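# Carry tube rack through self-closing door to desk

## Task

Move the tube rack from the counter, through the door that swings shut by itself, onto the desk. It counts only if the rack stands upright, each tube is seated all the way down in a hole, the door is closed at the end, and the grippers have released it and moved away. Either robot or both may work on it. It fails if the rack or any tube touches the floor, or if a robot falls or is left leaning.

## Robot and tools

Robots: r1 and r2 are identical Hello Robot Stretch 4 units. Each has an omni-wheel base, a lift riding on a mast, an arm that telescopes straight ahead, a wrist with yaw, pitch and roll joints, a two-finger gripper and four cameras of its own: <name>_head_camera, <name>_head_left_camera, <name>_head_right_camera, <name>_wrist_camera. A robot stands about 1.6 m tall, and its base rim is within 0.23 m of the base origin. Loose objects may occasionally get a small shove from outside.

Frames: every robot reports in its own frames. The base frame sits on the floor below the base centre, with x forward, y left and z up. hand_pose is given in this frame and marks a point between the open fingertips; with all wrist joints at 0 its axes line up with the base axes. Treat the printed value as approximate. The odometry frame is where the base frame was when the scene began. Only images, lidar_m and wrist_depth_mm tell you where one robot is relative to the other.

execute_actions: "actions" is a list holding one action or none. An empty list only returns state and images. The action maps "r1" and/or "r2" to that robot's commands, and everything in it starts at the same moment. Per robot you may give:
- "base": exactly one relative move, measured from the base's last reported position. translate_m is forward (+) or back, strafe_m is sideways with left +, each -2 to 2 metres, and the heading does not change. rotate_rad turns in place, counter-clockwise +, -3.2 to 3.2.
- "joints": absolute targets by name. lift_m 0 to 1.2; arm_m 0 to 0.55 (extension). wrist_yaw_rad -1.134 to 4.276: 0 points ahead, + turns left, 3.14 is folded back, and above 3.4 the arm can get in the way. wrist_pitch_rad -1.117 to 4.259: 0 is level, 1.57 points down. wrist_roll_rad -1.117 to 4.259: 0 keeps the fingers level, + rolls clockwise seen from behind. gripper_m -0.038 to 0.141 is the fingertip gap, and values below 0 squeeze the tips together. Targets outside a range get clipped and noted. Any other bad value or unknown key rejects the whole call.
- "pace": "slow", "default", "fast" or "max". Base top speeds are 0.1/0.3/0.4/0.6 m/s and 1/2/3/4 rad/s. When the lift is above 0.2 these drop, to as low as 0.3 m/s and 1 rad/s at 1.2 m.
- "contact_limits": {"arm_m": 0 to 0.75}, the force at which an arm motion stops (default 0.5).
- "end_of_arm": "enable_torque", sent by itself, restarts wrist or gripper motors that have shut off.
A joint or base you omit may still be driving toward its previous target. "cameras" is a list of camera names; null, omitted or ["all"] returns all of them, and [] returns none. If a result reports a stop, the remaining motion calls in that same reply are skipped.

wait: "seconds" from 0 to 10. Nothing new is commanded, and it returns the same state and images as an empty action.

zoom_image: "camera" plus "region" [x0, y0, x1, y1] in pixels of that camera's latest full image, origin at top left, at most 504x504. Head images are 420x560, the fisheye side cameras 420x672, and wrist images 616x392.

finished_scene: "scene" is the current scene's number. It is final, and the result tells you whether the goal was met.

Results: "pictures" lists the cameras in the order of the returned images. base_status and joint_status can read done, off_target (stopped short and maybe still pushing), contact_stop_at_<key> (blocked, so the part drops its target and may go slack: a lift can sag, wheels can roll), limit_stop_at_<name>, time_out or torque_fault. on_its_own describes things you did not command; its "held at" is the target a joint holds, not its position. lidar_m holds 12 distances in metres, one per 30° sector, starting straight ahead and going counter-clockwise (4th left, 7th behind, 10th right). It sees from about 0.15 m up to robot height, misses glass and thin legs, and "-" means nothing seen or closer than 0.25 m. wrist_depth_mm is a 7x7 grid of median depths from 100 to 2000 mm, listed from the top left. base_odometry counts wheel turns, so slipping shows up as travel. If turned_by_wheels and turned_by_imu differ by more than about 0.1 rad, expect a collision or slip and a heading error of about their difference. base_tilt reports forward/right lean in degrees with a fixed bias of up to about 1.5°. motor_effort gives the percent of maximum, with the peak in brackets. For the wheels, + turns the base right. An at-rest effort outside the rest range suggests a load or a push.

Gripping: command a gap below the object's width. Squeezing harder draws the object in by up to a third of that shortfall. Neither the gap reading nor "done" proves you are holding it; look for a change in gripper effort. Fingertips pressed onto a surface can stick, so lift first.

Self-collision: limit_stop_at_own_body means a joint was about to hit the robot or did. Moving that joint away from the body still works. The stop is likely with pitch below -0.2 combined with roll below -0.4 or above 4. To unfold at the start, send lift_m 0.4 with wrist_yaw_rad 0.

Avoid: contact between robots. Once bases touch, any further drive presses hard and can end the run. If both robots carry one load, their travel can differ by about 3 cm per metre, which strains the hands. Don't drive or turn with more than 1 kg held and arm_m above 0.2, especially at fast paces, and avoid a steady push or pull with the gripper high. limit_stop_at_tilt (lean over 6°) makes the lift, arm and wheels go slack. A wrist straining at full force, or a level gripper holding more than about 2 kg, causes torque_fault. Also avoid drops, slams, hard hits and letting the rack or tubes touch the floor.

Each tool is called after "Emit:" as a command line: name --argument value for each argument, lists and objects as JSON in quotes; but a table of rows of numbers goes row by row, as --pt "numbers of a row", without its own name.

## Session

Emit:
execute_actions --actions '[]'

Scene clock: 0.00 s.
r1.base_odometry: x=+0.000 y=+0.000 heading=+0.000 (m, m, rad; r1's odometry frame)
r1.turned_by_wheels: +0.000 (rad since the last result)
r1.turned_by_imu: +0.000 (rad since the last result)
r1.base_tilt: forward=+0.4 right=+0.2 (deg)
r1.lidar_m: 1.72 1.72 1.06 0.89 0.90 1.07 1.83 2.26 2.61 1.77 1.84 2.12
r1.base_status: not commanded
r1.joint_positions: lift_m=+0.145 arm_m=-0.002 wrist_yaw_rad=+3.060 wrist_pitch_rad=-0.002 wrist_roll_rad=+0.017 gripper_m=+0.057
r1.joint_status: not commanded
r1.motor_effort: lift_m=+19 arm_m=+0 wrist_yaw_rad=+0 wrist_pitch_rad=-6 wrist_roll_rad=+0 gripper_m=-2 wheel_0=+0 wheel_1=+0 wheel_2=+0 (%)
r1.hand_pose: x=-0.1119 y=+0.1107 z=+0.3239 quat_wxyz=(+0.041, +0.001, +0.008, +0.999) (m; r1's base frame)
r1.wrist_depth_mm: 142 144 - - 1537 1060 866 / - 143 - - 1537 1078 842 / - 128 225 - 1537 1078 866 / 108 141 266 - 1576 1078 866 / 139 - - - 1576 1060 854 / 1397 1430 1182 1397 214 1078 854 / 931 917 788 904 820 878 809
r2.base_odometry: x=+0.000 y=+0.000 heading=+0.000 (m, m, rad; r2's odometry frame)
r2.turned_by_wheels: +0.000 (rad since the last result)
r2.turned_by_imu: +0.000 (rad since the last result)
r2.base_tilt: forward=-0.2 right=+0.4 (deg)
r2.lidar_m: 1.94 2.44 2.15 2.15 2.10 1.05 1.05 1.23 1.87 1.87 2.33 1.79
r2.base_status: not commanded
r2.joint_positions: lift_m=+0.295 arm_m=+0.001 wrist_yaw_rad=+3.044 wrist_pitch_rad=-0.013 wrist_roll_rad=-0.009 gripper_m=+0.057
r2.joint_status: not commanded
r2.motor_effort: lift_m=+18 arm_m=-1 wrist_yaw_rad=+1 wrist_pitch_rad=-7 wrist_roll_rad=-1 gripper_m=-2 wheel_0=+0 wheel_1=+0 wheel_2=+0 (%)
r2.hand_pose: x=-0.1066 y=+0.1151 z=+0.4765 quat_wxyz=(+0.049, +0.006, -0.005, +0.999) (m; r2's base frame)
r2.wrist_depth_mm: - 143 - - 1921 1756 1661 / - 125 276 1430 1336 1756 1661 / 106 142 216 - 1808 1756 1661 / 142 161 - - 1808 1756 1708 / - - - - 1808 1756 1661 / 1397 1499 201 1661 195 1708 1661 / 1042 1008 1098 - 1182 1098 1182
pictures: r1_head_camera, r1_head_left_camera, r1_head_right_camera, r1_wrist_camera, r2_head_camera, r2_head_left_camera, r2_head_right_camera, r2_wrist_camera
Images, in order (width x height): r1_head_camera 420x560, r1_head_left_camera 420x672, r1_head_right_camera 420x672, r1_wrist_camera 616x392, r2_head_camera 420x560, r2_head_left_camera 420x672, r2_head_right_camera 420x672, r2_wrist_camera 616x392.

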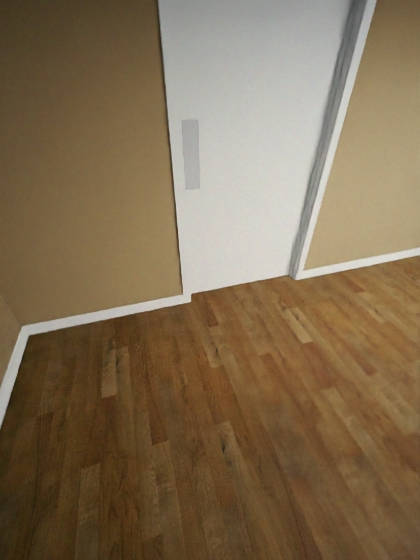

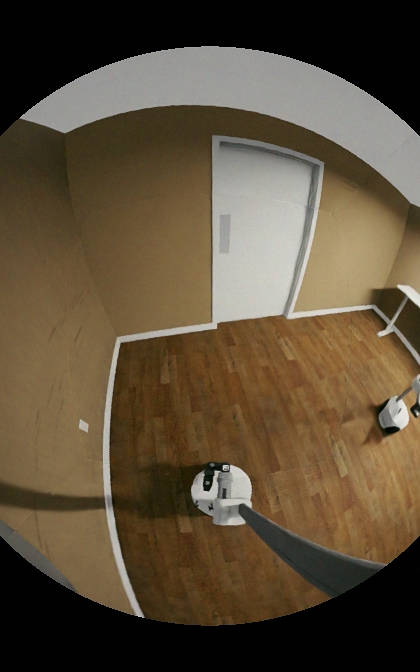

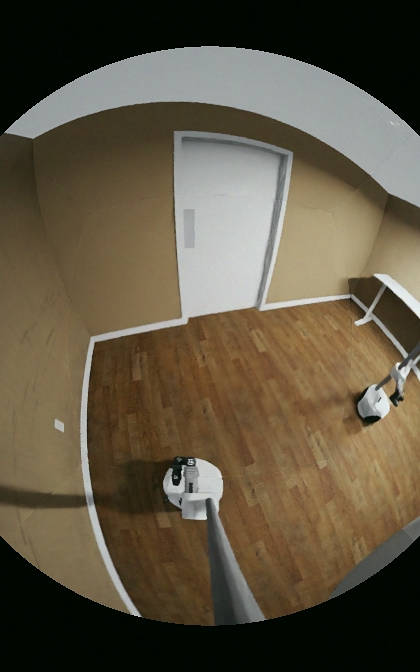

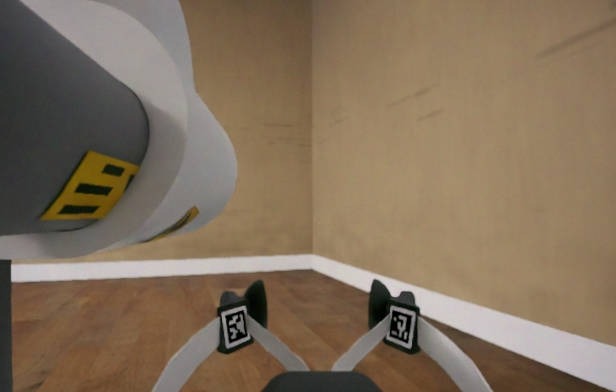

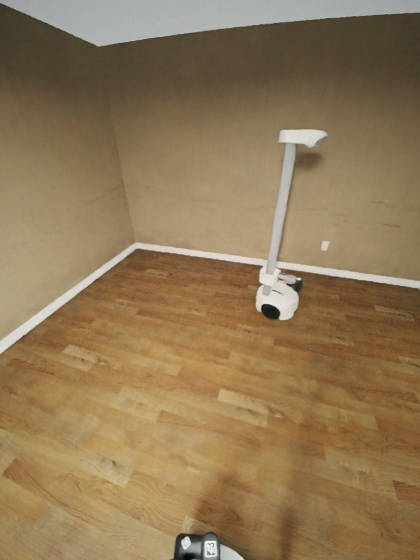

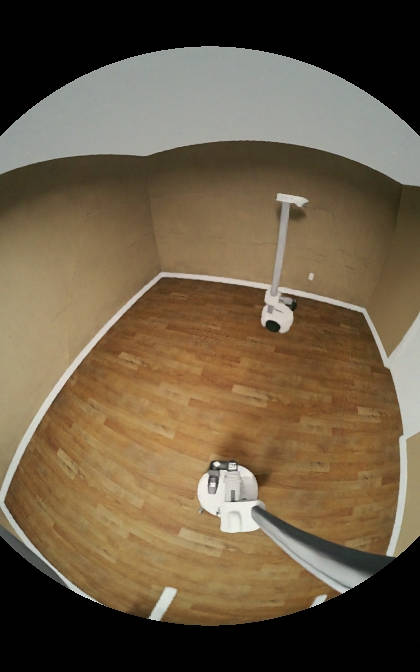

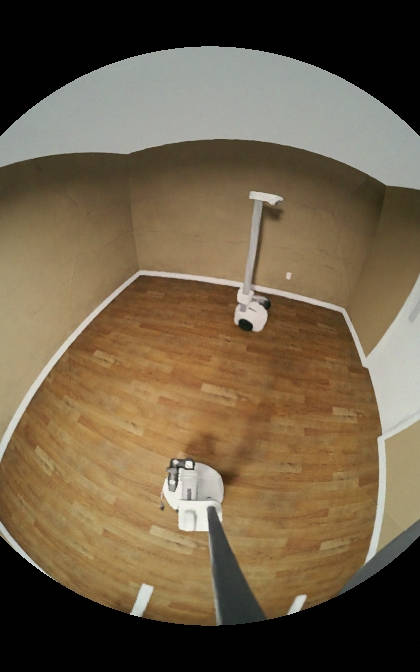

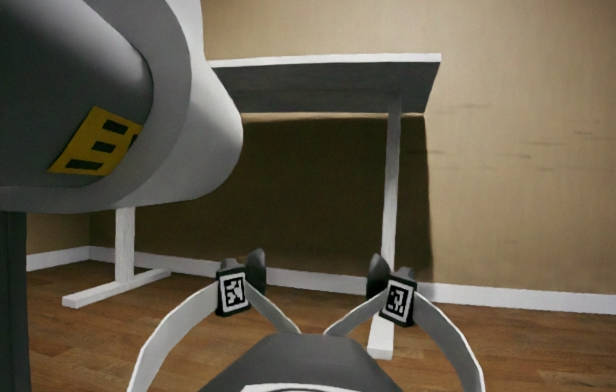

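Emit:
execute_actions --actions '[{"r1": {"base": {"rotate_rad": 0.26}, "pace": "fast"}, "r2": {"base": {"rotate_rad": -1.85}, "joints": {"lift_m": 0.4, "wrist_yaw_rad": 0}, "pace": "fast"}}]' --cameras '["r1_head_camera", "r2_head_camera"]'

Emit:
execute_actions --actions '[{"r1": {"base": {"strafe_m": -0.74}, "pace": "fast"}}]' --cameras '["r1_head_camera"]'

Emit:
execute_actions --actions '[{"r1": {"base": {"translate_m": 1.4}, "pace": "fast"}}]' --cameras '["r1_head_left_camera", "r2_head_camera"]'

Scene clock: 11.27 s.
r1.base_odometry: x=+0.000 y=+0.000 heading=+0.260 (m, m, rad; r1's odometry frame)
r1.turned_by_wheels: +0.260 (rad since the last result)
r1.turned_by_imu: +0.262 (rad since the last result)
r1.base_tilt: forward=+0.4 right=+0.3 (deg)
r1.lidar_m: 1.72 1.30 0.92 0.89 0.94 1.31 2.24 2.34 3.19 1.77 2.51 1.88
r1.base_status: done
r1.joint_positions: lift_m=+0.145 arm_m=-0.002 wrist_yaw_rad=+3.060 wrist_pitch_rad=-0.002 wrist_roll_rad=+0.017 gripper_m=+0.057
r1.joint_status: not commanded
r1.motor_effort: lift_m=+19(20) arm_m=+0(0) wrist_yaw_rad=-1(0) wrist_pitch_rad=-7(7) wrist_roll_rad=+1(0) gripper_m=-4(3) wheel_0=+0(5) wheel_1=+0(6) wheel_2=+1(6) (%)
r1.hand_pose: x=-0.1119 y=+0.1107 z=+0.3239 quat_wxyz=(+0.041, +0.001, +0.008, +0.999) (m; r1's base frame)
r1.wrist_depth_mm: 143 144 - - - 1464 1042 / - 143 - - - 1464 1042 / - 128 224 - - 1499 1060 / 108 142 266 - - 1464 1060 / 139 - - - - 1464 1060 / 1397 1430 1182 1430 214 1281 1060 / 946 931 788 891 831 878 904
r2.base_odometry: x=+0.000 y=+0.000 heading=-1.850 (m, m, rad; r2's odometry frame)
r2.turned_by_wheels: -1.850 (rad since the last result)
r2.turned_by_imu: -1.833 (rad since the last result)
r2.base_tilt: forward=-0.3 right=+0.4 (deg)
r2.lidar_m: 1.87 1.96 2.74 1.80 2.99 2.20 2.13 2.22 1.92 1.03 1.10 1.52
r2.base_status: done
r2.joint_positions: lift_m=+0.400 arm_m=+0.001 wrist_yaw_rad=+0.000 wrist_pitch_rad=-0.013 wrist_roll_rad=-0.009 gripper_m=+0.057
r2.joint_status: all done
r2.motor_effort: lift_m=+20(23) arm_m=-1(1) wrist_yaw_rad=+0(7) wrist_pitch_rad=-7(8) wrist_roll_rad=+0(1) gripper_m=-3(2) wheel_0=-1(8) wheel_1=-1(9) wheel_2=-2(9) (%)
r2.hand_pose: x=+0.4605 y=-0.0873 z=+0.5817 quat_wxyz=(+1.000, -0.005, -0.006, +0.000) (m; r2's base frame)
r2.wrist_depth_mm: 1808 1756 1618 1618 1618 1576 1537 / 1863 1756 1661 1618 1618 1576 1537 / 1808 1808 1708 1618 1576 1537 1576 / 1808 1756 1708 1618 1618 1537 1537 / 1808 1756 1708 1661 1576 1537 1537 / 1708 1808 201 1618 195 1618 1537 / 1255 1182 1336 - 1430 1308 1430
pictures: r1_head_camera, r2_head_camera
Images, in order (width x height): r1_head_camera 420x560, r2_head_camera 420x560.

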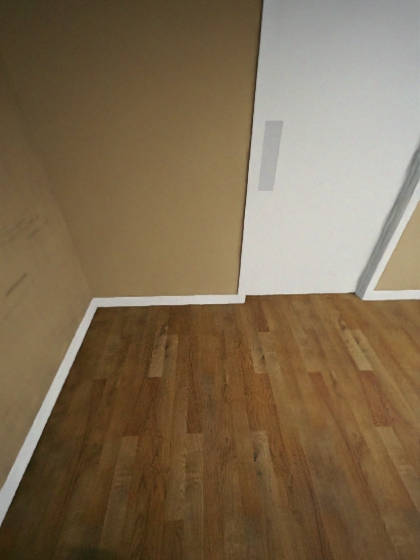

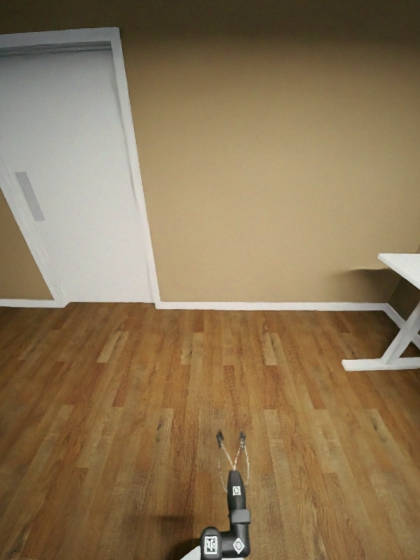

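Scene clock: 14.33 s.
r1.base_odometry: x=+0.190 y=-0.715 heading=+0.260 (m, m, rad; r1's odometry frame)
r1.turned_by_wheels: +0.000 (rad since the last result)
r1.turned_by_imu: +0.001 (rad since the last result)
r1.base_tilt: forward=+0.4 right=+0.3 (deg)
r1.lidar_m: 1.77 1.82 1.69 1.62 1.71 2.34 2.25 2.32 3.21 1.04 1.34 1.85
r1.base_status: done
r1.joint_positions: lift_m=+0.145 arm_m=-0.002 wrist_yaw_rad=+3.060 wrist_pitch_rad=-0.002 wrist_roll_rad=+0.017 gripper_m=+0.057
r1.joint_status: not commanded
r1.motor_effort: lift_m=+20(20) arm_m=+0(0) wrist_yaw_rad=-1(1) wrist_pitch_rad=-7(6) wrist_roll_rad=+0(0) gripper_m=-4(1) wheel_0=-2(7) wheel_1=+1(11) wheel_2=+0(0) (%)
r1.hand_pose: x=-0.1119 y=+0.1107 z=+0.3239 quat_wxyz=(+0.041, +0.001, +0.008, +0.999) (m; r1's base frame)
r1.wrist_depth_mm: 142 144 - - - - - / - 143 - - - - - / - 129 224 - - - - / 108 141 267 - - - - / 139 - - - - - - / 1397 1430 1160 1430 214 1366 1366 / 946 917 798 891 820 878 904
r2.base_odometry: x=+0.000 y=+0.000 heading=-1.850 (m, m, rad; r2's odometry frame)
r2.turned_by_wheels: +0.000 (rad since the last result)
r2.turned_by_imu: -0.001 (rad since the last result)
r2.base_tilt: forward=-0.2 right=+0.4 (deg)
r2.lidar_m: 1.87 1.95 1.15 1.06 2.99 2.22 2.14 2.25 1.90 1.05 1.11 1.53
r2.base_status: not commanded
r2.joint_positions: lift_m=+0.400 arm_m=+0.001 wrist_yaw_rad=+0.000 wrist_pitch_rad=-0.013 wrist_roll_rad=-0.009 gripper_m=+0.057
r2.joint_status: not commanded
r2.motor_effort: lift_m=+20(20) arm_m=-1(1) wrist_yaw_rad=-2(1) wrist_pitch_rad=-7(7) wrist_roll_rad=-1(1) gripper_m=-2(3) wheel_0=-1(1) wheel_1=-2(1) wheel_2=-2(2) (%)
r2.hand_pose: x=+0.4605 y=-0.0873 z=+0.5817 quat_wxyz=(+1.000, -0.005, -0.006, +0.000) (m; r2's base frame)
r2.wrist_depth_mm: 1808 1756 1661 1576 1576 1576 1537 / 1863 1756 1661 1661 1618 1576 1537 / 1863 1808 1661 1618 1618 1576 1537 / 1756 1808 1661 1618 1576 1618 1537 / 1756 1756 1708 1661 1618 1576 1576 / 1661 1708 201 1618 195 1576 1537 / 1229 1182 1366 - 1430 1308 1397
pictures: r1_head_camera
Images, in order (width x height): r1_head_camera 420x560.

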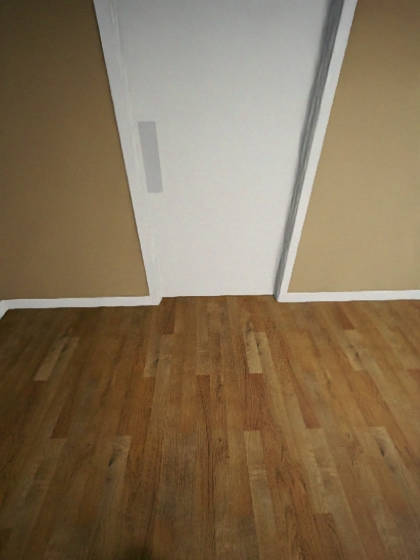

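Scene clock: 19.17 s.
r1.base_odometry: x=+1.543 y=-0.355 heading=+0.260 (m, m, rad; r1's odometry frame)
r1.turned_by_wheels: +0.000 (rad since the last result)
r1.turned_by_imu: -0.002 (rad since the last result)
r1.base_tilt: forward=+0.4 right=+0.3 (deg)
r1.lidar_m: 0.41 0.44 0.49 1.42 1.73 2.32 3.75 1.76 1.80 1.41 0.63 0.45
r1.base_status: done
r1.joint_positions: lift_m=+0.145 arm_m=-0.002 wrist_yaw_rad=+3.060 wrist_pitch_rad=-0.002 wrist_roll_rad=+0.017 gripper_m=+0.057
r1.joint_status: not commanded
r1.motor_effort: lift_m=+19(20) arm_m=-1(0) wrist_yaw_rad=+0(1) wrist_pitch_rad=-6(7) wrist_roll_rad=+0(1) gripper_m=-4(3) wheel_0=+0(8) wheel_1=-1(4) wheel_2=+1(11) (%)
r1.hand_pose: x=-0.1119 y=+0.1107 z=+0.3239 quat_wxyz=(+0.041, +0.001, +0.008, +0.999) (m; r1's base frame)
r1.wrist_depth_mm: 143 144 - - - - - / - 143 - - - - - / - 128 224 - - - - / 108 142 267 - - - - / 139 - - - - - - / 1397 1464 1160 1430 214 1397 1366 / 960 917 788 904 831 878 904
r2.base_odometry: x=+0.000 y=+0.000 heading=-1.850 (m, m, rad; r2's odometry frame)
r2.turned_by_wheels: +0.000 (rad since the last result)
r2.turned_by_imu: -0.002 (rad since the last result)
r2.base_tilt: forward=-0.2 right=+0.4 (deg)
r2.lidar_m: 1.87 1.75 2.78 2.91 2.97 2.22 2.14 2.26 1.91 1.06 1.10 1.53
r2.base_status: not commanded
r2.joint_positions: lift_m=+0.400 arm_m=+0.001 wrist_yaw_rad=+0.000 wrist_pitch_rad=-0.013 wrist_roll_rad=-0.009 gripper_m=+0.057
r2.joint_status: not commanded
r2.motor_effort: lift_m=+20(20) arm_m=-1(1) wrist_yaw_rad=-2(2) wrist_pitch_rad=-8(7) wrist_roll_rad=-1(2) gripper_m=-3(3) wheel_0=-1(2) wheel_1=-1(2) wheel_2=-2(2) (%)
r2.hand_pose: x=+0.4605 y=-0.0873 z=+0.5817 quat_wxyz=(+1.000, -0.005, -0.006, +0.000) (m; r2's base frame)
r2.wrist_depth_mm: 1808 1756 1618 1576 1576 1537 1576 / 1756 1756 1618 1618 1576 1576 1537 / 1863 1756 1661 1618 1576 1537 1537 / 1808 1808 1661 1576 1576 1537 1537 / 1863 1756 1708 1618 1537 1576 1537 / 1430 1756 200 1618 195 1618 1537 / 1229 1205 1366 - 1397 1336 1430
pictures: r1_head_left_camera, r2_head_camera
Images, in order (width x height): r1_head_left_camera 420x672, r2_head_camera 420x560.

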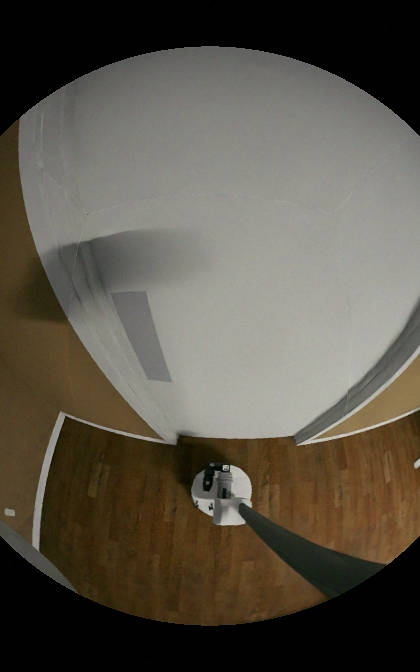

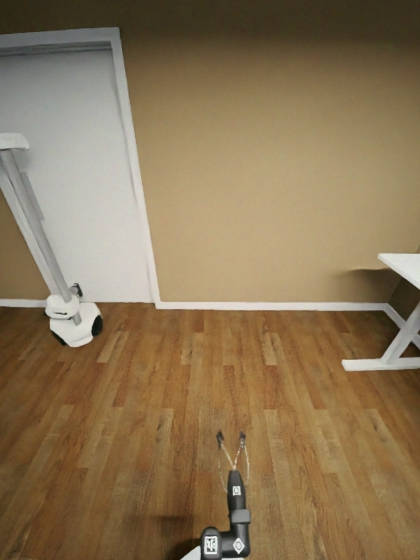

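Emit:
execute_actions --actions '[{"r1": {"base": {"translate_m": 0.3}, "pace": "slow"}, "r2": {"base": {"strafe_m": 1.27}, "pace": "fast"}}]' --cameras '[]'

Emit:
execute_actions --actions '[{"r1": {"base": {"translate_m": 0.7}}, "r2": {"base": {"translate_m": 0.9}, "pace": "fast"}}]' --cameras '["r1_head_left_camera", "r2_head_camera"]'

Scene clock: 29.23 s.
r1.base_odometry: x=+1.833 y=-0.278 heading=+0.260 (m, m, rad; r1's odometry frame)
r1.turned_by_wheels: +0.000 (rad since the last result)
r1.turned_by_imu: -0.002 (rad since the last result)
r1.base_tilt: forward=+0.5 right=+0.3 (deg)
r1.lidar_m: - 0.25 0.30 0.36 1.70 2.35 1.54 4.11 2.38 0.59 0.27 0.25
r1.base_status: done
r1.joint_positions: lift_m=+0.145 arm_m=-0.002 wrist_yaw_rad=+3.060 wrist_pitch_rad=-0.002 wrist_roll_rad=+0.017 gripper_m=+0.057
r1.joint_status: not commanded
r1.motor_effort: lift_m=+19(19) arm_m=+0(0) wrist_yaw_rad=+0(1) wrist_pitch_rad=-6(7) wrist_roll_rad=+0(0) gripper_m=-3(3) wheel_0=+5(13) wheel_1=+7(14) wheel_2=-14(18) (%)
r1.hand_pose: x=-0.1119 y=+0.1107 z=+0.3239 quat_wxyz=(+0.041, +0.001, +0.008, +0.999) (m; r1's base frame)
r1.wrist_depth_mm: 142 144 - - - - - / - 143 - - - - - / - 128 224 - - - - / 108 141 266 - - - - / 139 - - - - - - / 1397 1430 1160 1464 214 1366 1366 / 946 931 788 904 820 878 904
r2.base_odometry: x=+1.221 y=-0.350 heading=-1.850 (m, m, rad; r2's odometry frame)
r2.turned_by_wheels: +0.000 (rad since the last result)
r2.turned_by_imu: +0.003 (rad since the last result)
r2.base_tilt: forward=-0.2 right=+0.4 (deg)
r2.lidar_m: 1.65 2.01 1.70 1.64 1.73 2.18 2.10 2.22 3.08 2.33 2.43 2.02
r2.base_status: done
r2.joint_positions: lift_m=+0.400 arm_m=+0.001 wrist_yaw_rad=+0.000 wrist_pitch_rad=-0.013 wrist_roll_rad=-0.009 gripper_m=+0.057
r2.joint_status: not commanded
r2.motor_effort: lift_m=+20(20) arm_m=-1(1) wrist_yaw_rad=+1(0) wrist_pitch_rad=-7(7) wrist_roll_rad=-1(2) gripper_m=-3(3) wheel_0=+2(10) wheel_1=+0(11) wheel_2=-1(0) (%)
r2.hand_pose: x=+0.4605 y=-0.0874 z=+0.5817 quat_wxyz=(+1.000, -0.005, -0.006, +0.000) (m; r2's base frame)
r2.wrist_depth_mm: 1808 1756 1756 1808 1708 1576 1499 / 1756 1756 1708 1808 1708 1576 1537 / 1756 1708 1756 1863 1756 1618 1576 / 1756 1661 1708 1863 1756 1576 1576 / 1756 1756 1708 1863 1661 1618 1576 / 1661 1756 201 1397 195 1618 1576 / 1229 1182 1336 - 1464 1308 1397
pictures: none
No camera images: the call's "cameras" was empty. Leave "cameras" out to get every camera's image.

Scene clock: 33.03 s.
r1.base_odometry: x=+2.509 y=-0.098 heading=+0.260 (m, m, rad; r1's odometry frame)
r1.turned_by_wheels: +0.000 (rad since the last result)
r1.turned_by_imu: -0.004 (rad since the last result)
r1.base_tilt: forward=+0.4 right=+0.2 (deg)
r1.lidar_m: 0.25 2.36 1.70 1.63 0.72 0.60 1.23 4.88 0.28 0.25 - 0.25
r1.base_status: done
r1.joint_positions: lift_m=+0.145 arm_m=-0.002 wrist_yaw_rad=+3.060 wrist_pitch_rad=-0.002 wrist_roll_rad=+0.017 gripper_m=+0.057
r1.joint_status: not commanded
r1.motor_effort: lift_m=+19(19) arm_m=+0(0) wrist_yaw_rad=-1(1) wrist_pitch_rad=-7(6) wrist_roll_rad=+0(0) gripper_m=-1(1) wheel_0=+5(14) wheel_1=-2(12) wheel_2=-2(23) (%)
r1.hand_pose: x=-0.1119 y=+0.1107 z=+0.3239 quat_wxyz=(+0.041, +0.001, +0.008, +0.999) (m; r1's base frame)
r1.wrist_depth_mm: 142 144 - - - 661 676 / - 143 - - - 668 668 / - 128 225 - - 654 661 / 108 141 267 - - 647 661 / 139 - - - - 640 661 / 1366 1397 1160 1397 215 640 654 / 917 931 788 904 778 627 647
r2.base_odometry: x=+0.973 y=-1.216 heading=-1.851 (m, m, rad; r2's odometry frame)
r2.turned_by_wheels: +0.000 (rad since the last result)
r2.turned_by_imu: -0.004 (rad since the last result)
r2.base_tilt: forward=-0.2 right=+0.4 (deg)
r2.lidar_m: 1.14 1.06 1.50 1.62 1.70 2.38 3.02 3.13 2.42 2.31 1.43 1.22
r2.base_status: done
r2.joint_positions: lift_m=+0.400 arm_m=+0.001 wrist_yaw_rad=+0.000 wrist_pitch_rad=-0.013 wrist_roll_rad=-0.009 gripper_m=+0.057
r2.joint_status: not commanded
r2.motor_effort: lift_m=+20(20) arm_m=-1(1) wrist_yaw_rad=+0(0) wrist_pitch_rad=-7(7) wrist_roll_rad=-2(1) gripper_m=-2(2) wheel_0=-1(5) wheel_1=-2(9) wheel_2=+0(12) (%)
r2.hand_pose: x=+0.4605 y=-0.0874 z=+0.5817 quat_wxyz=(+1.000, -0.005, -0.006, +0.000) (m; r2's base frame)
r2.wrist_depth_mm: 820 809 - - 1336 1060 866 / 831 820 - - 1336 1060 891 / 831 820 - - 1336 1042 891 / 831 820 - - 1336 1060 891 / 842 831 - 1618 1281 1042 854 / 831 820 200 1308 195 1008 878 / 842 820 1366 - 1308 976 866
pictures: r1_head_left_camera, r2_head_camera
Images, in order (width x height): r1_head_left_camera 420x672, r2_head_camera 420x560.

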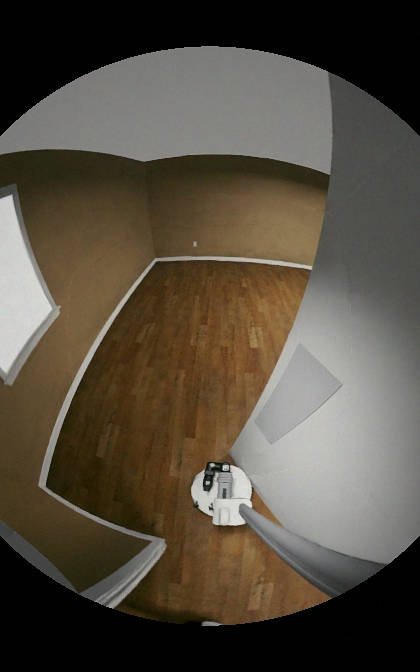

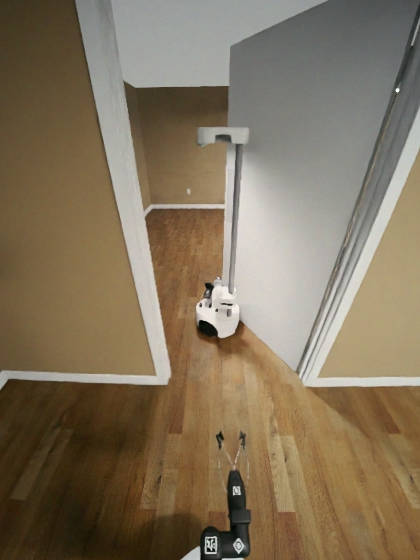

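Emit:
execute_actions --actions '[{"r1": {"base": {"strafe_m": -0.40}}}]' --cameras '[]'

Emit:
execute_actions --actions '[{"r1": {"base": {"translate_m": 0.2}}}]' --cameras '[]'

Emit:
execute_actions --actions '[{"r1": {"base": {"strafe_m": -0.06}}}]' --cameras '["r2_head_camera"]'

Scene clock: 42.40 s.
r1.base_odometry: x=+2.612 y=-0.485 heading=+0.260 (m, m, rad; r1's odometry frame)
r1.turned_by_wheels: +0.000 (rad since the last result)
r1.turned_by_imu: +0.000 (rad since the last result)
r1.base_tilt: forward=+0.4 right=+0.3 (deg)
r1.lidar_m: 4.08 2.92 2.11 2.01 0.90 1.26 1.39 0.28 0.25 - 0.25 0.25
r1.base_status: done
r1.joint_positions: lift_m=+0.145 arm_m=-0.002 wrist_yaw_rad=+3.060 wrist_pitch_rad=-0.002 wrist_roll_rad=+0.017 gripper_m=+0.057
r1.joint_status: not commanded
r1.motor_effort: lift_m=+19(19) arm_m=+0(0) wrist_yaw_rad=-1(0) wrist_pitch_rad=-6(6) wrist_roll_rad=+1(1) gripper_m=+0(3) wheel_0=+4(20) wheel_1=-4(15) wheel_2=+2(5) (%)
r1.hand_pose: x=-0.1119 y=+0.1107 z=+0.3239 quat_wxyz=(+0.041, +0.001, +0.008, +0.999) (m; r1's base frame)
r1.wrist_depth_mm: 142 144 - - - - - / - 143 - - - - - / - 128 225 - - - - / 108 141 267 - - - - / 140 654 - - - - - / 442 1281 1160 1430 214 1397 1366 / 452 866 788 904 842 878 878
r2.base_odometry: x=+0.973 y=-1.216 heading=-1.851 (m, m, rad; r2's odometry frame)
r2.turned_by_wheels: +0.000 (rad since the last result)
r2.turned_by_imu: -0.002 (rad since the last result)
r2.base_tilt: forward=-0.2 right=+0.4 (deg)
r2.lidar_m: 1.15 1.05 1.50 1.60 1.70 2.37 3.02 3.14 2.43 2.33 1.39 1.22
r2.base_status: not commanded
r2.joint_positions: lift_m=+0.400 arm_m=+0.001 wrist_yaw_rad=+0.000 wrist_pitch_rad=-0.013 wrist_roll_rad=-0.009 gripper_m=+0.057
r2.joint_status: not commanded
r2.motor_effort: lift_m=+20(20) arm_m=-1(1) wrist_yaw_rad=+1(0) wrist_pitch_rad=-7(8) wrist_roll_rad=-1(2) gripper_m=-3(4) wheel_0=-1(1) wheel_1=-2(1) wheel_2=-1(1) (%)
r2.hand_pose: x=+0.4605 y=-0.0874 z=+0.5817 quat_wxyz=(+1.000, -0.005, -0.006, +0.000) (m; r2's base frame)
r2.wrist_depth_mm: 820 820 - - - 1308 904 / 831 820 - - - 1308 960 / 842 820 - - - 1281 960 / 831 831 - - - 1281 917 / 842 831 - - - 1205 891 / 842 809 200 1983 195 1182 904 / 842 820 1366 - 1229 1098 878
pictures: none
No camera images: the call's "cameras" was empty. Leave "cameras" out to get every camera's image.

Scene clock: 44.47 s.
r1.base_odometry: x=+2.805 y=-0.433 heading=+0.260 (m, m, rad; r1's odometry frame)
r1.turned_by_wheels: +0.000 (rad since the last result)
r1.turned_by_imu: -0.001 (rad since the last result)
r1.base_tilt: forward=+0.5 right=+0.3 (deg)
r1.lidar_m: 3.89 2.90 2.08 2.02 1.07 1.09 1.44 0.27 0.25 - 0.25 0.26
r1.base_status: done
r1.joint_positions: lift_m=+0.145 arm_m=-0.002 wrist_yaw_rad=+3.060 wrist_pitch_rad=-0.002 wrist_roll_rad=+0.017 gripper_m=+0.057
r1.joint_status: not commanded
r1.motor_effort: lift_m=+19(19) arm_m=+0(0) wrist_yaw_rad=+0(0) wrist_pitch_rad=-6(7) wrist_roll_rad=+0(0) gripper_m=-2(3) wheel_0=+4(12) wheel_1=-2(3) wheel_2=+1(9) (%)
r1.hand_pose: x=-0.1119 y=+0.1107 z=+0.3239 quat_wxyz=(+0.041, +0.001, +0.008, +0.999) (m; r1's base frame)
r1.wrist_depth_mm: 142 144 - - - - 891 / - 143 - - - - 878 / - 128 224 - - - 878 / 108 141 265 - - - 904 / 139 597 - - - - 878 / 442 699 1160 1430 214 1366 878 / 452 668 788 904 842 866 842
r2.base_odometry: x=+0.973 y=-1.216 heading=-1.851 (m, m, rad; r2's odometry frame)
r2.turned_by_wheels: +0.000 (rad since the last result)
r2.turned_by_imu: -0.001 (rad since the last result)
r2.base_tilt: forward=-0.2 right=+0.5 (deg)
r2.lidar_m: 1.17 1.06 1.49 1.60 1.69 2.36 3.03 3.15 2.43 2.33 1.42 1.21
r2.base_status: not commanded
r2.joint_positions: lift_m=+0.400 arm_m=+0.001 wrist_yaw_rad=+0.000 wrist_pitch_rad=-0.013 wrist_roll_rad=-0.009 gripper_m=+0.057
r2.joint_status: not commanded
r2.motor_effort: lift_m=+20(20) arm_m=-1(1) wrist_yaw_rad=-1(0) wrist_pitch_rad=-7(7) wrist_roll_rad=+0(0) gripper_m=-3(3) wheel_0=-1(1) wheel_1=-1(2) wheel_2=-1(1) (%)
r2.hand_pose: x=+0.4605 y=-0.0874 z=+0.5817 quat_wxyz=(+1.000, -0.005, -0.006, +0.000) (m; r2's base frame)
r2.wrist_depth_mm: 831 809 - - - 1397 917 / 831 809 - - - 1366 946 / 831 820 - - - 1397 960 / 820 820 - - - 1464 917 / 854 820 - - - 1366 904 / 842 831 201 1983 195 1255 931 / 842 831 1366 - 1397 1078 866
pictures: none
No camera images: the call's "cameras" was empty. Leave "cameras" out to get every camera's image.

Scene clock: 45.67 s.
r1.base_odometry: x=+2.821 y=-0.491 heading=+0.260 (m, m, rad; r1's odometry frame)
r1.turned_by_wheels: +0.000 (rad since the last result)
r1.turned_by_imu: -0.001 (rad since the last result)
r1.base_tilt: forward=+0.4 right=+0.2 (deg)
r1.lidar_m: 3.89 3.01 2.16 2.08 1.10 1.20 0.61 0.26 0.25 - 0.25 0.33
r1.base_status: done
r1.joint_positions: lift_m=+0.145 arm_m=-0.002 wrist_yaw_rad=+3.060 wrist_pitch_rad=-0.002 wrist_roll_rad=+0.017 gripper_m=+0.057
r1.joint_status: not commanded
r1.motor_effort: lift_m=+19(19) arm_m=+0(0) wrist_yaw_rad=+0(1) wrist_pitch_rad=-7(6) wrist_roll_rad=+0(0) gripper_m=-2(4) wheel_0=+2(15) wheel_1=-3(17) wheel_2=-1(1) (%)
r1.hand_pose: x=-0.1119 y=+0.1107 z=+0.3239 quat_wxyz=(+0.041, +0.001, +0.008, +0.999) (m; r1's base frame)
r1.wrist_depth_mm: 143 144 - - - - 946 / - 143 - - - - 946 / - 129 224 - - - 960 / 108 141 267 - - - 960 / 139 521 - - - - 976 / 407 591 1138 1430 214 1397 960 / 418 574 788 904 842 878 878
r2.base_odometry: x=+0.973 y=-1.216 heading=-1.851 (m, m, rad; r2's odometry frame)
r2.turned_by_wheels: +0.000 (rad since the last result)
r2.turned_by_imu: +0.000 (rad since the last result)
r2.base_tilt: forward=-0.2 right=+0.4 (deg)
r2.lidar_m: 1.17 1.06 1.48 1.60 1.70 2.38 3.03 3.15 2.45 2.34 1.41 1.21
r2.base_status: not commanded
r2.joint_positions: lift_m=+0.400 arm_m=+0.001 wrist_yaw_rad=+0.000 wrist_pitch_rad=-0.013 wrist_roll_rad=-0.009 gripper_m=+0.057
r2.joint_status: not commanded
r2.motor_effort: lift_m=+20(20) arm_m=-1(1) wrist_yaw_rad=+0(1) wrist_pitch_rad=-7(7) wrist_roll_rad=-1(2) gripper_m=-3(3) wheel_0=-1(1) wheel_1=-2(1) wheel_2=-1(1) (%)
r2.hand_pose: x=+0.4605 y=-0.0874 z=+0.5817 quat_wxyz=(+1.000, -0.005, -0.006, +0.000) (m; r2's base frame)
r2.wrist_depth_mm: 831 820 - - - 1430 917 / 831 831 - - - 1430 976 / 820 809 - - - 1430 976 / 842 831 - - - 1464 917 / 842 831 - - - 1366 931 / 831 831 202 1983 195 1336 917 / 854 820 1366 - 1336 1138 866
pictures: r2_head_camera
Images, in order (width x height): r2_head_camera 420x560.

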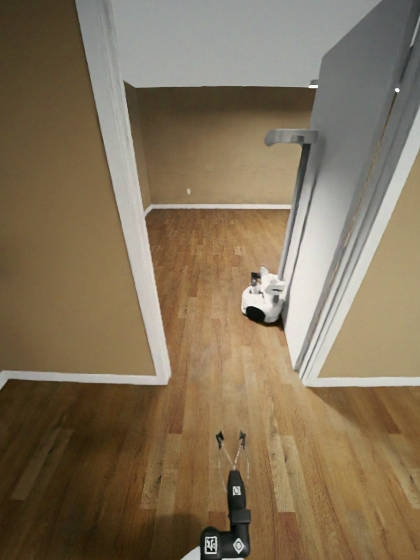

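Emit:
execute_actions --actions '[{"r2": {"base": {"rotate_rad": -0.04}}}]' --cameras '[]'

Emit:
execute_actions --actions '[{"r2": {"base": {"translate_m": 1.4}, "pace": "fast"}}]' --cameras '["r2_head_right_camera"]'

Emit:
execute_actions --actions '[{"r2": {"base": {"strafe_m": 0.25}, "pace": "fast"}}]' --cameras '[]'

Emit:
execute_actions --actions '[{"r2": {"base": {"translate_m": 1.3}, "pace": "fast"}}]' --cameras '[]'

Emit:
execute_actions --actions '[{"r2": {"base": {"rotate_rad": -1.58}, "pace": "fast"}}]' --cameras '["r2_head_right_camera", "r2_head_camera"]'

Scene clock: 58.60 s.
r1.base_odometry: x=+2.821 y=-0.491 heading=+0.260 (m, m, rad; r1's odometry frame)
r1.turned_by_wheels: +0.000 (rad since the last result)
r1.turned_by_imu: -0.001 (rad since the last result)
r1.base_tilt: forward=+0.4 right=+0.3 (deg)
r1.lidar_m: 3.87 2.98 2.17 2.09 1.07 1.22 0.60 0.26 0.25 - 0.25 0.32
r1.base_status: not commanded
r1.joint_positions: lift_m=+0.145 arm_m=-0.002 wrist_yaw_rad=+3.060 wrist_pitch_rad=-0.002 wrist_roll_rad=+0.017 gripper_m=+0.057
r1.joint_status: not commanded
r1.motor_effort: lift_m=+19(19) arm_m=+0(0) wrist_yaw_rad=+0(0) wrist_pitch_rad=-7(6) wrist_roll_rad=-1(0) gripper_m=-4(2) wheel_0=+2(2) wheel_1=-3(4) wheel_2=+0(1) (%)
r1.hand_pose: x=-0.1119 y=+0.1107 z=+0.3239 quat_wxyz=(+0.041, +0.001, +0.008, +0.999) (m; r1's base frame)
r1.wrist_depth_mm: 142 144 - - - - 946 / - 143 - - - - 931 / - 128 225 - - - 960 / 108 141 266 - - - 960 / 139 525 - - - - 976 / 410 591 1160 1464 214 1397 946 / 413 574 778 904 820 878 878
r2.base_odometry: x=+0.973 y=-1.216 heading=-1.890 (m, m, rad; r2's odometry frame)
r2.turned_by_wheels: -0.040 (rad since the last result)
r2.turned_by_imu: -0.040 (rad since the last result)
r2.base_tilt: forward=-0.2 right=+0.5 (deg)
r2.lidar_m: 1.72 1.06 1.45 1.60 1.68 2.29 3.00 3.12 2.46 2.33 1.50 1.20
r2.base_status: done
r2.joint_positions: lift_m=+0.400 arm_m=+0.001 wrist_yaw_rad=+0.000 wrist_pitch_rad=-0.013 wrist_roll_rad=-0.009 gripper_m=+0.057
r2.joint_status: not commanded
r2.motor_effort: lift_m=+20(20) arm_m=-1(1) wrist_yaw_rad=+0(0) wrist_pitch_rad=-7(7) wrist_roll_rad=-1(2) gripper_m=-3(4) wheel_0=+2(2) wheel_1=+2(8) wheel_2=+0(3) (%)
r2.hand_pose: x=+0.4605 y=-0.0874 z=+0.5817 quat_wxyz=(+1.000, -0.005, -0.006, +0.000) (m; r2's base frame)
r2.wrist_depth_mm: 798 809 - - - 1366 866 / 798 798 - - - 1397 878 / 820 820 - - - 1366 904 / 831 831 - - - 1336 878 / 809 831 - - 1756 1336 878 / 820 820 201 1921 195 1160 842 / 820 809 1366 - 1430 1008 854
pictures: none
No camera images: the call's "cameras" was empty. Leave "cameras" out to get every camera's image.

Scene clock: 63.47 s.
r1.base_odometry: x=+2.821 y=-0.491 heading=+0.260 (m, m, rad; r1's odometry frame)
r1.turned_by_wheels: +0.000 (rad since the last result)
r1.turned_by_imu: -0.002 (rad since the last result)
r1.base_tilt: forward=+0.4 right=+0.3 (deg)
r1.lidar_m: 3.89 3.00 2.17 0.32 0.36 0.44 0.59 0.25 0.25 - 0.25 0.32
r1.base_status: not commanded
r1.joint_positions: lift_m=+0.145 arm_m=-0.002 wrist_yaw_rad=+3.060 wrist_pitch_rad=-0.002 wrist_roll_rad=+0.017 gripper_m=+0.057
r1.joint_status: not commanded
r1.motor_effort: lift_m=+19(19) arm_m=+0(0) wrist_yaw_rad=+0(1) wrist_pitch_rad=-5(6) wrist_roll_rad=+0(1) gripper_m=+1(2) wheel_0=+2(2) wheel_1=-3(3) wheel_2=-1(1) (%)
r1.hand_pose: x=-0.1119 y=+0.1107 z=+0.3239 quat_wxyz=(+0.041, +0.001, +0.008, +0.999) (m; r1's base frame)
r1.wrist_depth_mm: 142 144 - - - 627 370 / - 143 - - - 683 931 / - 128 224 - - - 976 / 108 142 266 - - - 976 / 139 530 - - - - 976 / 410 597 1160 1464 214 615 597 / 415 574 788 904 525 427 407
r2.base_odometry: x=+0.533 y=-2.545 heading=-1.890 (m, m, rad; r2's odometry frame)
r2.turned_by_wheels: +0.000 (rad since the last result)
r2.turned_by_imu: -0.004 (rad since the last result)
r2.base_tilt: forward=-0.2 right=+0.4 (deg)
r2.lidar_m: 4.37 2.35 1.67 1.05 0.42 0.51 - 4.50 0.65 0.63 0.44 0.45
r2.base_status: done
r2.joint_positions: lift_m=+0.400 arm_m=+0.001 wrist_yaw_rad=+0.000 wrist_pitch_rad=-0.013 wrist_roll_rad=-0.009 gripper_m=+0.057
r2.joint_status: not commanded
r2.motor_effort: lift_m=+20(20) arm_m=-1(1) wrist_yaw_rad=-2(0) wrist_pitch_rad=-7(7) wrist_roll_rad=-2(0) gripper_m=-3(2) wheel_0=-1(7) wheel_1=-2(5) wheel_2=-1(13) (%)
r2.hand_pose: x=+0.4605 y=-0.0874 z=+0.5817 quat_wxyz=(+1.000, -0.005, -0.006, +0.000) (m; r2's base frame)
r2.wrist_depth_mm: - - - - - - - / - - - - - - - / - - - - - - - / - - - - - - - / - - - - - - - / 1661 1756 200 1983 194 - - / 1229 1182 1366 - 1464 1308 1397
pictures: r2_head_right_camera
Images, in order (width x height): r2_head_right_camera 420x672.

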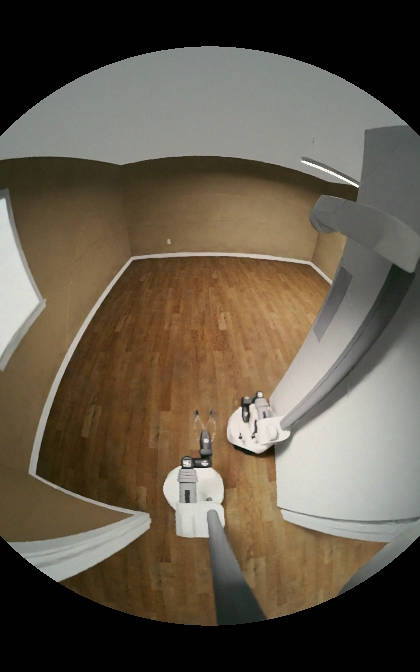

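Scene clock: 65.30 s.
r1.base_odometry: x=+2.821 y=-0.491 heading=+0.260 (m, m, rad; r1's odometry frame)
r1.turned_by_wheels: +0.000 (rad since the last result)
r1.turned_by_imu: -0.001 (rad since the last result)
r1.base_tilt: forward=+0.4 right=+0.3 (deg)
r1.lidar_m: 3.88 2.98 2.16 0.58 0.61 0.85 0.59 0.26 0.25 - 0.25 0.31
r1.base_status: not commanded
r1.joint_positions: lift_m=+0.145 arm_m=-0.002 wrist_yaw_rad=+3.060 wrist_pitch_rad=-0.002 wrist_roll_rad=+0.017 gripper_m=+0.057
r1.joint_status: not commanded
r1.motor_effort: lift_m=+19(19) arm_m=+0(0) wrist_yaw_rad=+0(0) wrist_pitch_rad=-5(6) wrist_roll_rad=+0(0) gripper_m=-1(4) wheel_0=+2(2) wheel_1=-4(3) wheel_2=-1(1) (%)
r1.hand_pose: x=-0.1119 y=+0.1107 z=+0.3239 quat_wxyz=(+0.041, +0.001, +0.008, +0.999) (m; r1's base frame)
r1.wrist_depth_mm: 143 144 - - - - 668 / - 143 - - - - 676 / - 128 224 - - - 707 / 108 142 266 - - - 707 / 139 525 - - - - 878 / 407 597 1160 1464 213 1397 634 / 413 574 788 904 842 854 569
r2.base_odometry: x=+0.770 y=-2.623 heading=-1.891 (m, m, rad; r2's odometry frame)
r2.turned_by_wheels: +0.000 (rad since the last result)
r2.turned_by_imu: +0.000 (rad since the last result)
r2.base_tilt: forward=-0.2 right=+0.4 (deg)
r2.lidar_m: 4.35 2.00 1.41 1.06 0.37 0.26 - 4.58 0.93 0.86 0.64 0.77
r2.base_status: done
r2.joint_positions: lift_m=+0.400 arm_m=+0.001 wrist_yaw_rad=+0.000 wrist_pitch_rad=-0.013 wrist_roll_rad=-0.009 gripper_m=+0.057
r2.joint_status: not commanded
r2.motor_effort: lift_m=+20(20) arm_m=-1(1) wrist_yaw_rad=-1(0) wrist_pitch_rad=-7(8) wrist_roll_rad=+0(1) gripper_m=-4(3) wheel_0=+1(10) wheel_1=+0(12) wheel_2=-1(1) (%)
r2.hand_pose: x=+0.4605 y=-0.0874 z=+0.5817 quat_wxyz=(+1.000, -0.005, -0.006, +0.000) (m; r2's base frame)
r2.wrist_depth_mm: 1921 - - - - - - / 1863 - - - - - - / 1921 - - - - - - / 1863 - - - - - - / 1921 - - - - - - / 1708 1708 201 1921 195 - - / 1229 1182 1336 - 1397 1336 1397
pictures: none
No camera images: the call's "cameras" was empty. Leave "cameras" out to get every camera's image.

Scene clock: 69.90 s.
r1.base_odometry: x=+2.821 y=-0.491 heading=+0.260 (m, m, rad; r1's odometry frame)
r1.turned_by_wheels: +0.000 (rad since the last result)
r1.turned_by_imu: -0.002 (rad since the last result)
r1.base_tilt: forward=+0.4 right=+0.2 (deg)
r1.lidar_m: 3.89 0.87 0.92 2.07 1.09 1.19 0.59 0.26 0.25 - 0.25 0.32
r1.base_status: not commanded
r1.joint_positions: lift_m=+0.145 arm_m=-0.002 wrist_yaw_rad=+3.060 wrist_pitch_rad=-0.002 wrist_roll_rad=+0.017 gripper_m=+0.057
r1.joint_status: not commanded
r1.motor_effort: lift_m=+19(19) arm_m=+0(0) wrist_yaw_rad=-1(1) wrist_pitch_rad=-5(6) wrist_roll_rad=+1(1) gripper_m=-4(1) wheel_0=+2(2) wheel_1=-3(3) wheel_2=-1(1) (%)
r1.hand_pose: x=-0.1119 y=+0.1107 z=+0.3239 quat_wxyz=(+0.041, +0.001, +0.008, +0.999) (m; r1's base frame)
r1.wrist_depth_mm: 143 144 - - - - 931 / - 143 - - - - 946 / - 129 225 - - - 960 / 108 142 266 - - - 946 / 139 521 - - - - 960 / 410 597 1160 1430 214 1430 960 / 413 569 778 904 831 878 866
r2.base_odometry: x=+0.362 y=-3.858 heading=-1.890 (m, m, rad; r2's odometry frame)
r2.turned_by_wheels: +0.000 (rad since the last result)
r2.turned_by_imu: -0.004 (rad since the last result)
r2.base_tilt: forward=-0.2 right=+0.4 (deg)
r2.lidar_m: 3.05 2.03 1.46 1.34 1.40 1.64 1.56 0.90 0.93 2.71 2.81 3.19
r2.base_status: done
r2.joint_positions: lift_m=+0.400 arm_m=+0.001 wrist_yaw_rad=+0.000 wrist_pitch_rad=-0.013 wrist_roll_rad=-0.009 gripper_m=+0.057
r2.joint_status: not commanded
r2.motor_effort: lift_m=+20(20) arm_m=-1(1) wrist_yaw_rad=-1(0) wrist_pitch_rad=-7(7) wrist_roll_rad=-1(2) gripper_m=-2(4) wheel_0=+1(8) wheel_1=+0(5) wheel_2=+1(13) (%)
r2.hand_pose: x=+0.4605 y=-0.0874 z=+0.5817 quat_wxyz=(+1.000, -0.005, -0.006, +0.000) (m; r2's base frame)
r2.wrist_depth_mm: 1863 - - - - - - / 1808 - - - - - - / 1921 - - - - - - / 1921 - - - - - - / - - - - - - - / 1661 1756 201 1921 195 - - / 1255 1205 1336 - 1397 1336 1430
pictures: none
No camera images: the call's "cameras" was empty. Leave "cameras" out to get every camera's image.

Scene clock: 71.63 s.
r1.base_odometry: x=+2.821 y=-0.491 heading=+0.260 (m, m, rad; r1's odometry frame)
r1.turned_by_wheels: +0.000 (rad since the last result)
r1.turned_by_imu: -0.001 (rad since the last result)
r1.base_tilt: forward=+0.4 right=+0.2 (deg)
r1.lidar_m: 3.89 0.73 0.91 2.07 1.07 1.20 0.61 0.27 0.25 - 0.25 0.33
r1.base_status: not commanded
r1.joint_positions: lift_m=+0.145 arm_m=-0.002 wrist_yaw_rad=+3.060 wrist_pitch_rad=-0.002 wrist_roll_rad=+0.017 gripper_m=+0.057
r1.joint_status: not commanded
r1.motor_effort: lift_m=+19(19) arm_m=+0(0) wrist_yaw_rad=+0(1) wrist_pitch_rad=-6(7) wrist_roll_rad=+1(1) gripper_m=-3(4) wheel_0=+2(2) wheel_1=-3(4) wheel_2=+0(0) (%)
r1.hand_pose: x=-0.1119 y=+0.1107 z=+0.3239 quat_wxyz=(+0.041, +0.001, +0.008, +0.999) (m; r1's base frame)
r1.wrist_depth_mm: 142 145 - - - - 931 / - 143 - - - - 946 / - 128 224 - - - 976 / 108 141 267 - - - 960 / 139 525 - - - - 960 / 410 603 1160 1430 213 1366 960 / 413 574 778 917 831 878 866
r2.base_odometry: x=+0.362 y=-3.858 heading=+2.813 (m, m, rad; r2's odometry frame)
r2.turned_by_wheels: -1.580 (rad since the last result)
r2.turned_by_imu: -1.565 (rad since the last result)
r2.base_tilt: forward=-0.2 right=+0.4 (deg)
r2.lidar_m: 2.71 2.79 3.19 3.06 2.06 1.47 1.34 1.41 1.64 1.55 0.89 0.90
r2.base_status: done
r2.joint_positions: lift_m=+0.400 arm_m=+0.001 wrist_yaw_rad=+0.000 wrist_pitch_rad=-0.013 wrist_roll_rad=-0.009 gripper_m=+0.057
r2.joint_status: not commanded
r2.motor_effort: lift_m=+19(20) arm_m=-1(1) wrist_yaw_rad=+0(0) wrist_pitch_rad=-8(7) wrist_roll_rad=-2(1) gripper_m=-3(3) wheel_0=+1(6) wheel_1=-1(6) wheel_2=-1(9) (%)
r2.hand_pose: x=+0.4605 y=-0.0874 z=+0.5817 quat_wxyz=(+1.000, -0.005, -0.006, +0.000) (m; r2's base frame)
r2.wrist_depth_mm: - - - - - - 699 / - - - - - - 699 / - - - - - - 699 / - - - - - - 691 / - - - - - - 699 / 1661 1708 202 1863 195 - 707 / 1229 1205 1366 - 1366 1308 699
pictures: r2_head_camera, r2_head_right_camera
Images, in order (width x height): r2_head_camera 420x560, r2_head_right_camera 420x672.

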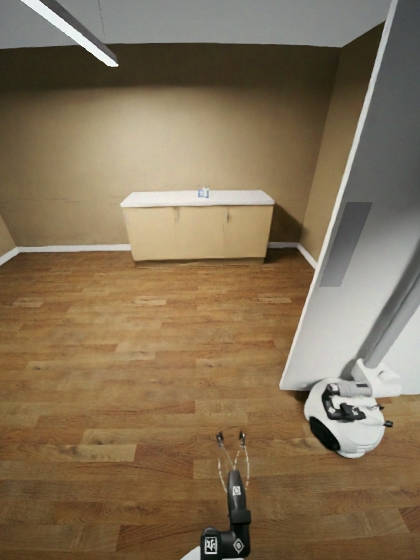

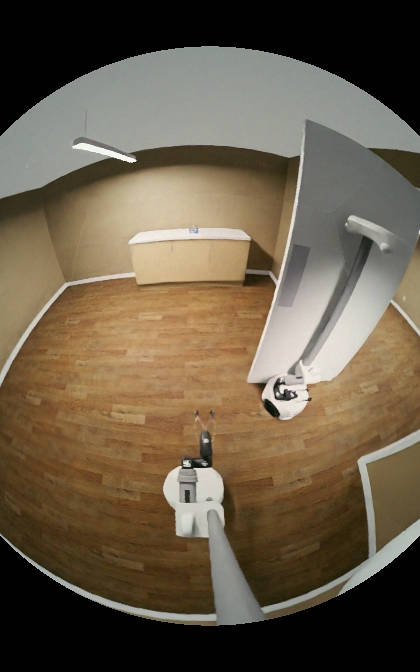

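Emit:
execute_actions --actions '[{"r2": {"base": {"translate_m": 1.95}, "joints": {"lift_m": 0.82, "gripper_m": 0.141}, "pace": "fast"}}]' --cameras '["r2_head_camera", "r2_wrist_camera"]'

Emit:
zoom_image --camera "r2_head_camera" --region '[150, 220, 270, 310]'

Scene clock: 82.10 s.
r1.base_odometry: x=+2.821 y=-0.491 heading=+0.260 (m, m, rad; r1's odometry frame)
r1.turned_by_wheels: +0.000 (rad since the last result)
r1.turned_by_imu: -0.003 (rad since the last result)
r1.base_tilt: forward=+0.5 right=+0.3 (deg)
r1.lidar_m: 3.88 2.99 2.19 2.08 1.08 1.21 0.59 0.26 0.25 - 0.25 0.33
r1.base_status: not commanded
r1.joint_positions: lift_m=+0.145 arm_m=-0.002 wrist_yaw_rad=+3.060 wrist_pitch_rad=-0.002 wrist_roll_rad=+0.017 gripper_m=+0.057
r1.joint_status: not commanded
r1.motor_effort: lift_m=+19(19) arm_m=+0(0) wrist_yaw_rad=-1(1) wrist_pitch_rad=-6(7) wrist_roll_rad=+0(0) gripper_m=-3(3) wheel_0=+2(2) wheel_1=-3(3) wheel_2=-1(1) (%)
r1.hand_pose: x=-0.1119 y=+0.1107 z=+0.3239 quat_wxyz=(+0.041, +0.001, +0.008, +0.999) (m; r1's base frame)
r1.wrist_depth_mm: 143 144 - - - - 931 / - 143 - - - - 946 / - 128 225 - - - 946 / 108 142 267 - - - 960 / 139 530 - - - - 976 / 410 597 1160 1464 214 1430 946 / 413 574 788 917 831 866 878
r2.base_odometry: x=-1.484 y=-3.228 heading=+2.813 (m, m, rad; r2's odometry frame)
r2.turned_by_wheels: +0.000 (rad since the last result)
r2.turned_by_imu: -0.007 (rad since the last result)
r2.base_tilt: forward=-0.2 right=+0.5 (deg)
r2.lidar_m: 0.74 0.79 1.03 3.10 3.20 3.50 3.37 1.07 1.37 1.50 1.57 0.82
r2.base_status: done
r2.joint_positions: lift_m=+0.820 arm_m=+0.001 wrist_yaw_rad=+0.000 wrist_pitch_rad=-0.013 wrist_roll_rad=-0.009 gripper_m=+0.141
r2.joint_status: all done
r2.motor_effort: lift_m=+20(22) arm_m=-1(1) wrist_yaw_rad=+0(1) wrist_pitch_rad=-7(7) wrist_roll_rad=+1(0) gripper_m=+0(5) wheel_0=+0(6) wheel_1=+0(7) wheel_2=+1(9) (%)
r2.hand_pose: x=+0.4605 y=-0.0874 z=+1.0017 quat_wxyz=(+1.000, -0.005, -0.006, +0.000) (m; r2's base frame)
r2.wrist_depth_mm: 1205 1182 1205 1160 1160 1138 1160 / 1229 1182 1182 1182 1205 1160 1138 / 1182 1182 1182 1182 1205 1160 1138 / 1205 1205 1205 1205 1138 1160 1160 / 661 707 715 715 878 917 931 / 564 539 564 544 554 211 559 / 564 564 569 - 569 564 559
pictures: r2_head_camera, r2_wrist_camera
Images, in order (width x height): r2_head_camera 420x560, r2_wrist_camera 616x392.

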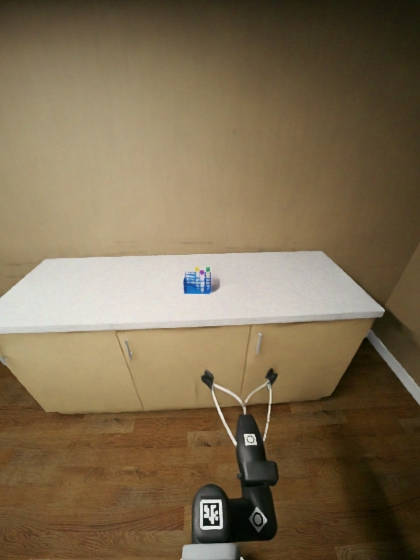

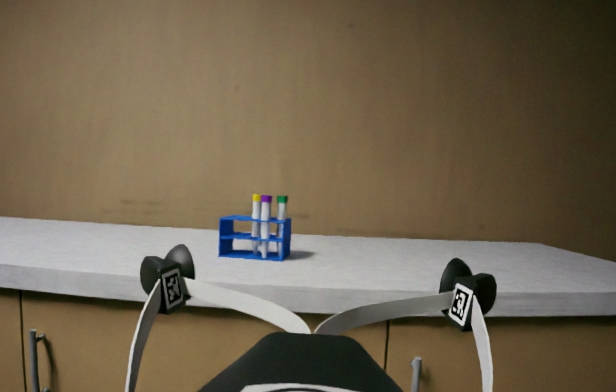

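Region (150, 220, 270, 310) of r2_head_camera's 420x560 image, scaled by 4.200, with more detail than that image has; it fills the top 378 rows of this view, and the rest is white.

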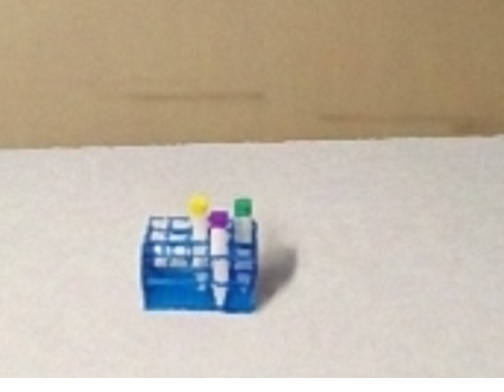

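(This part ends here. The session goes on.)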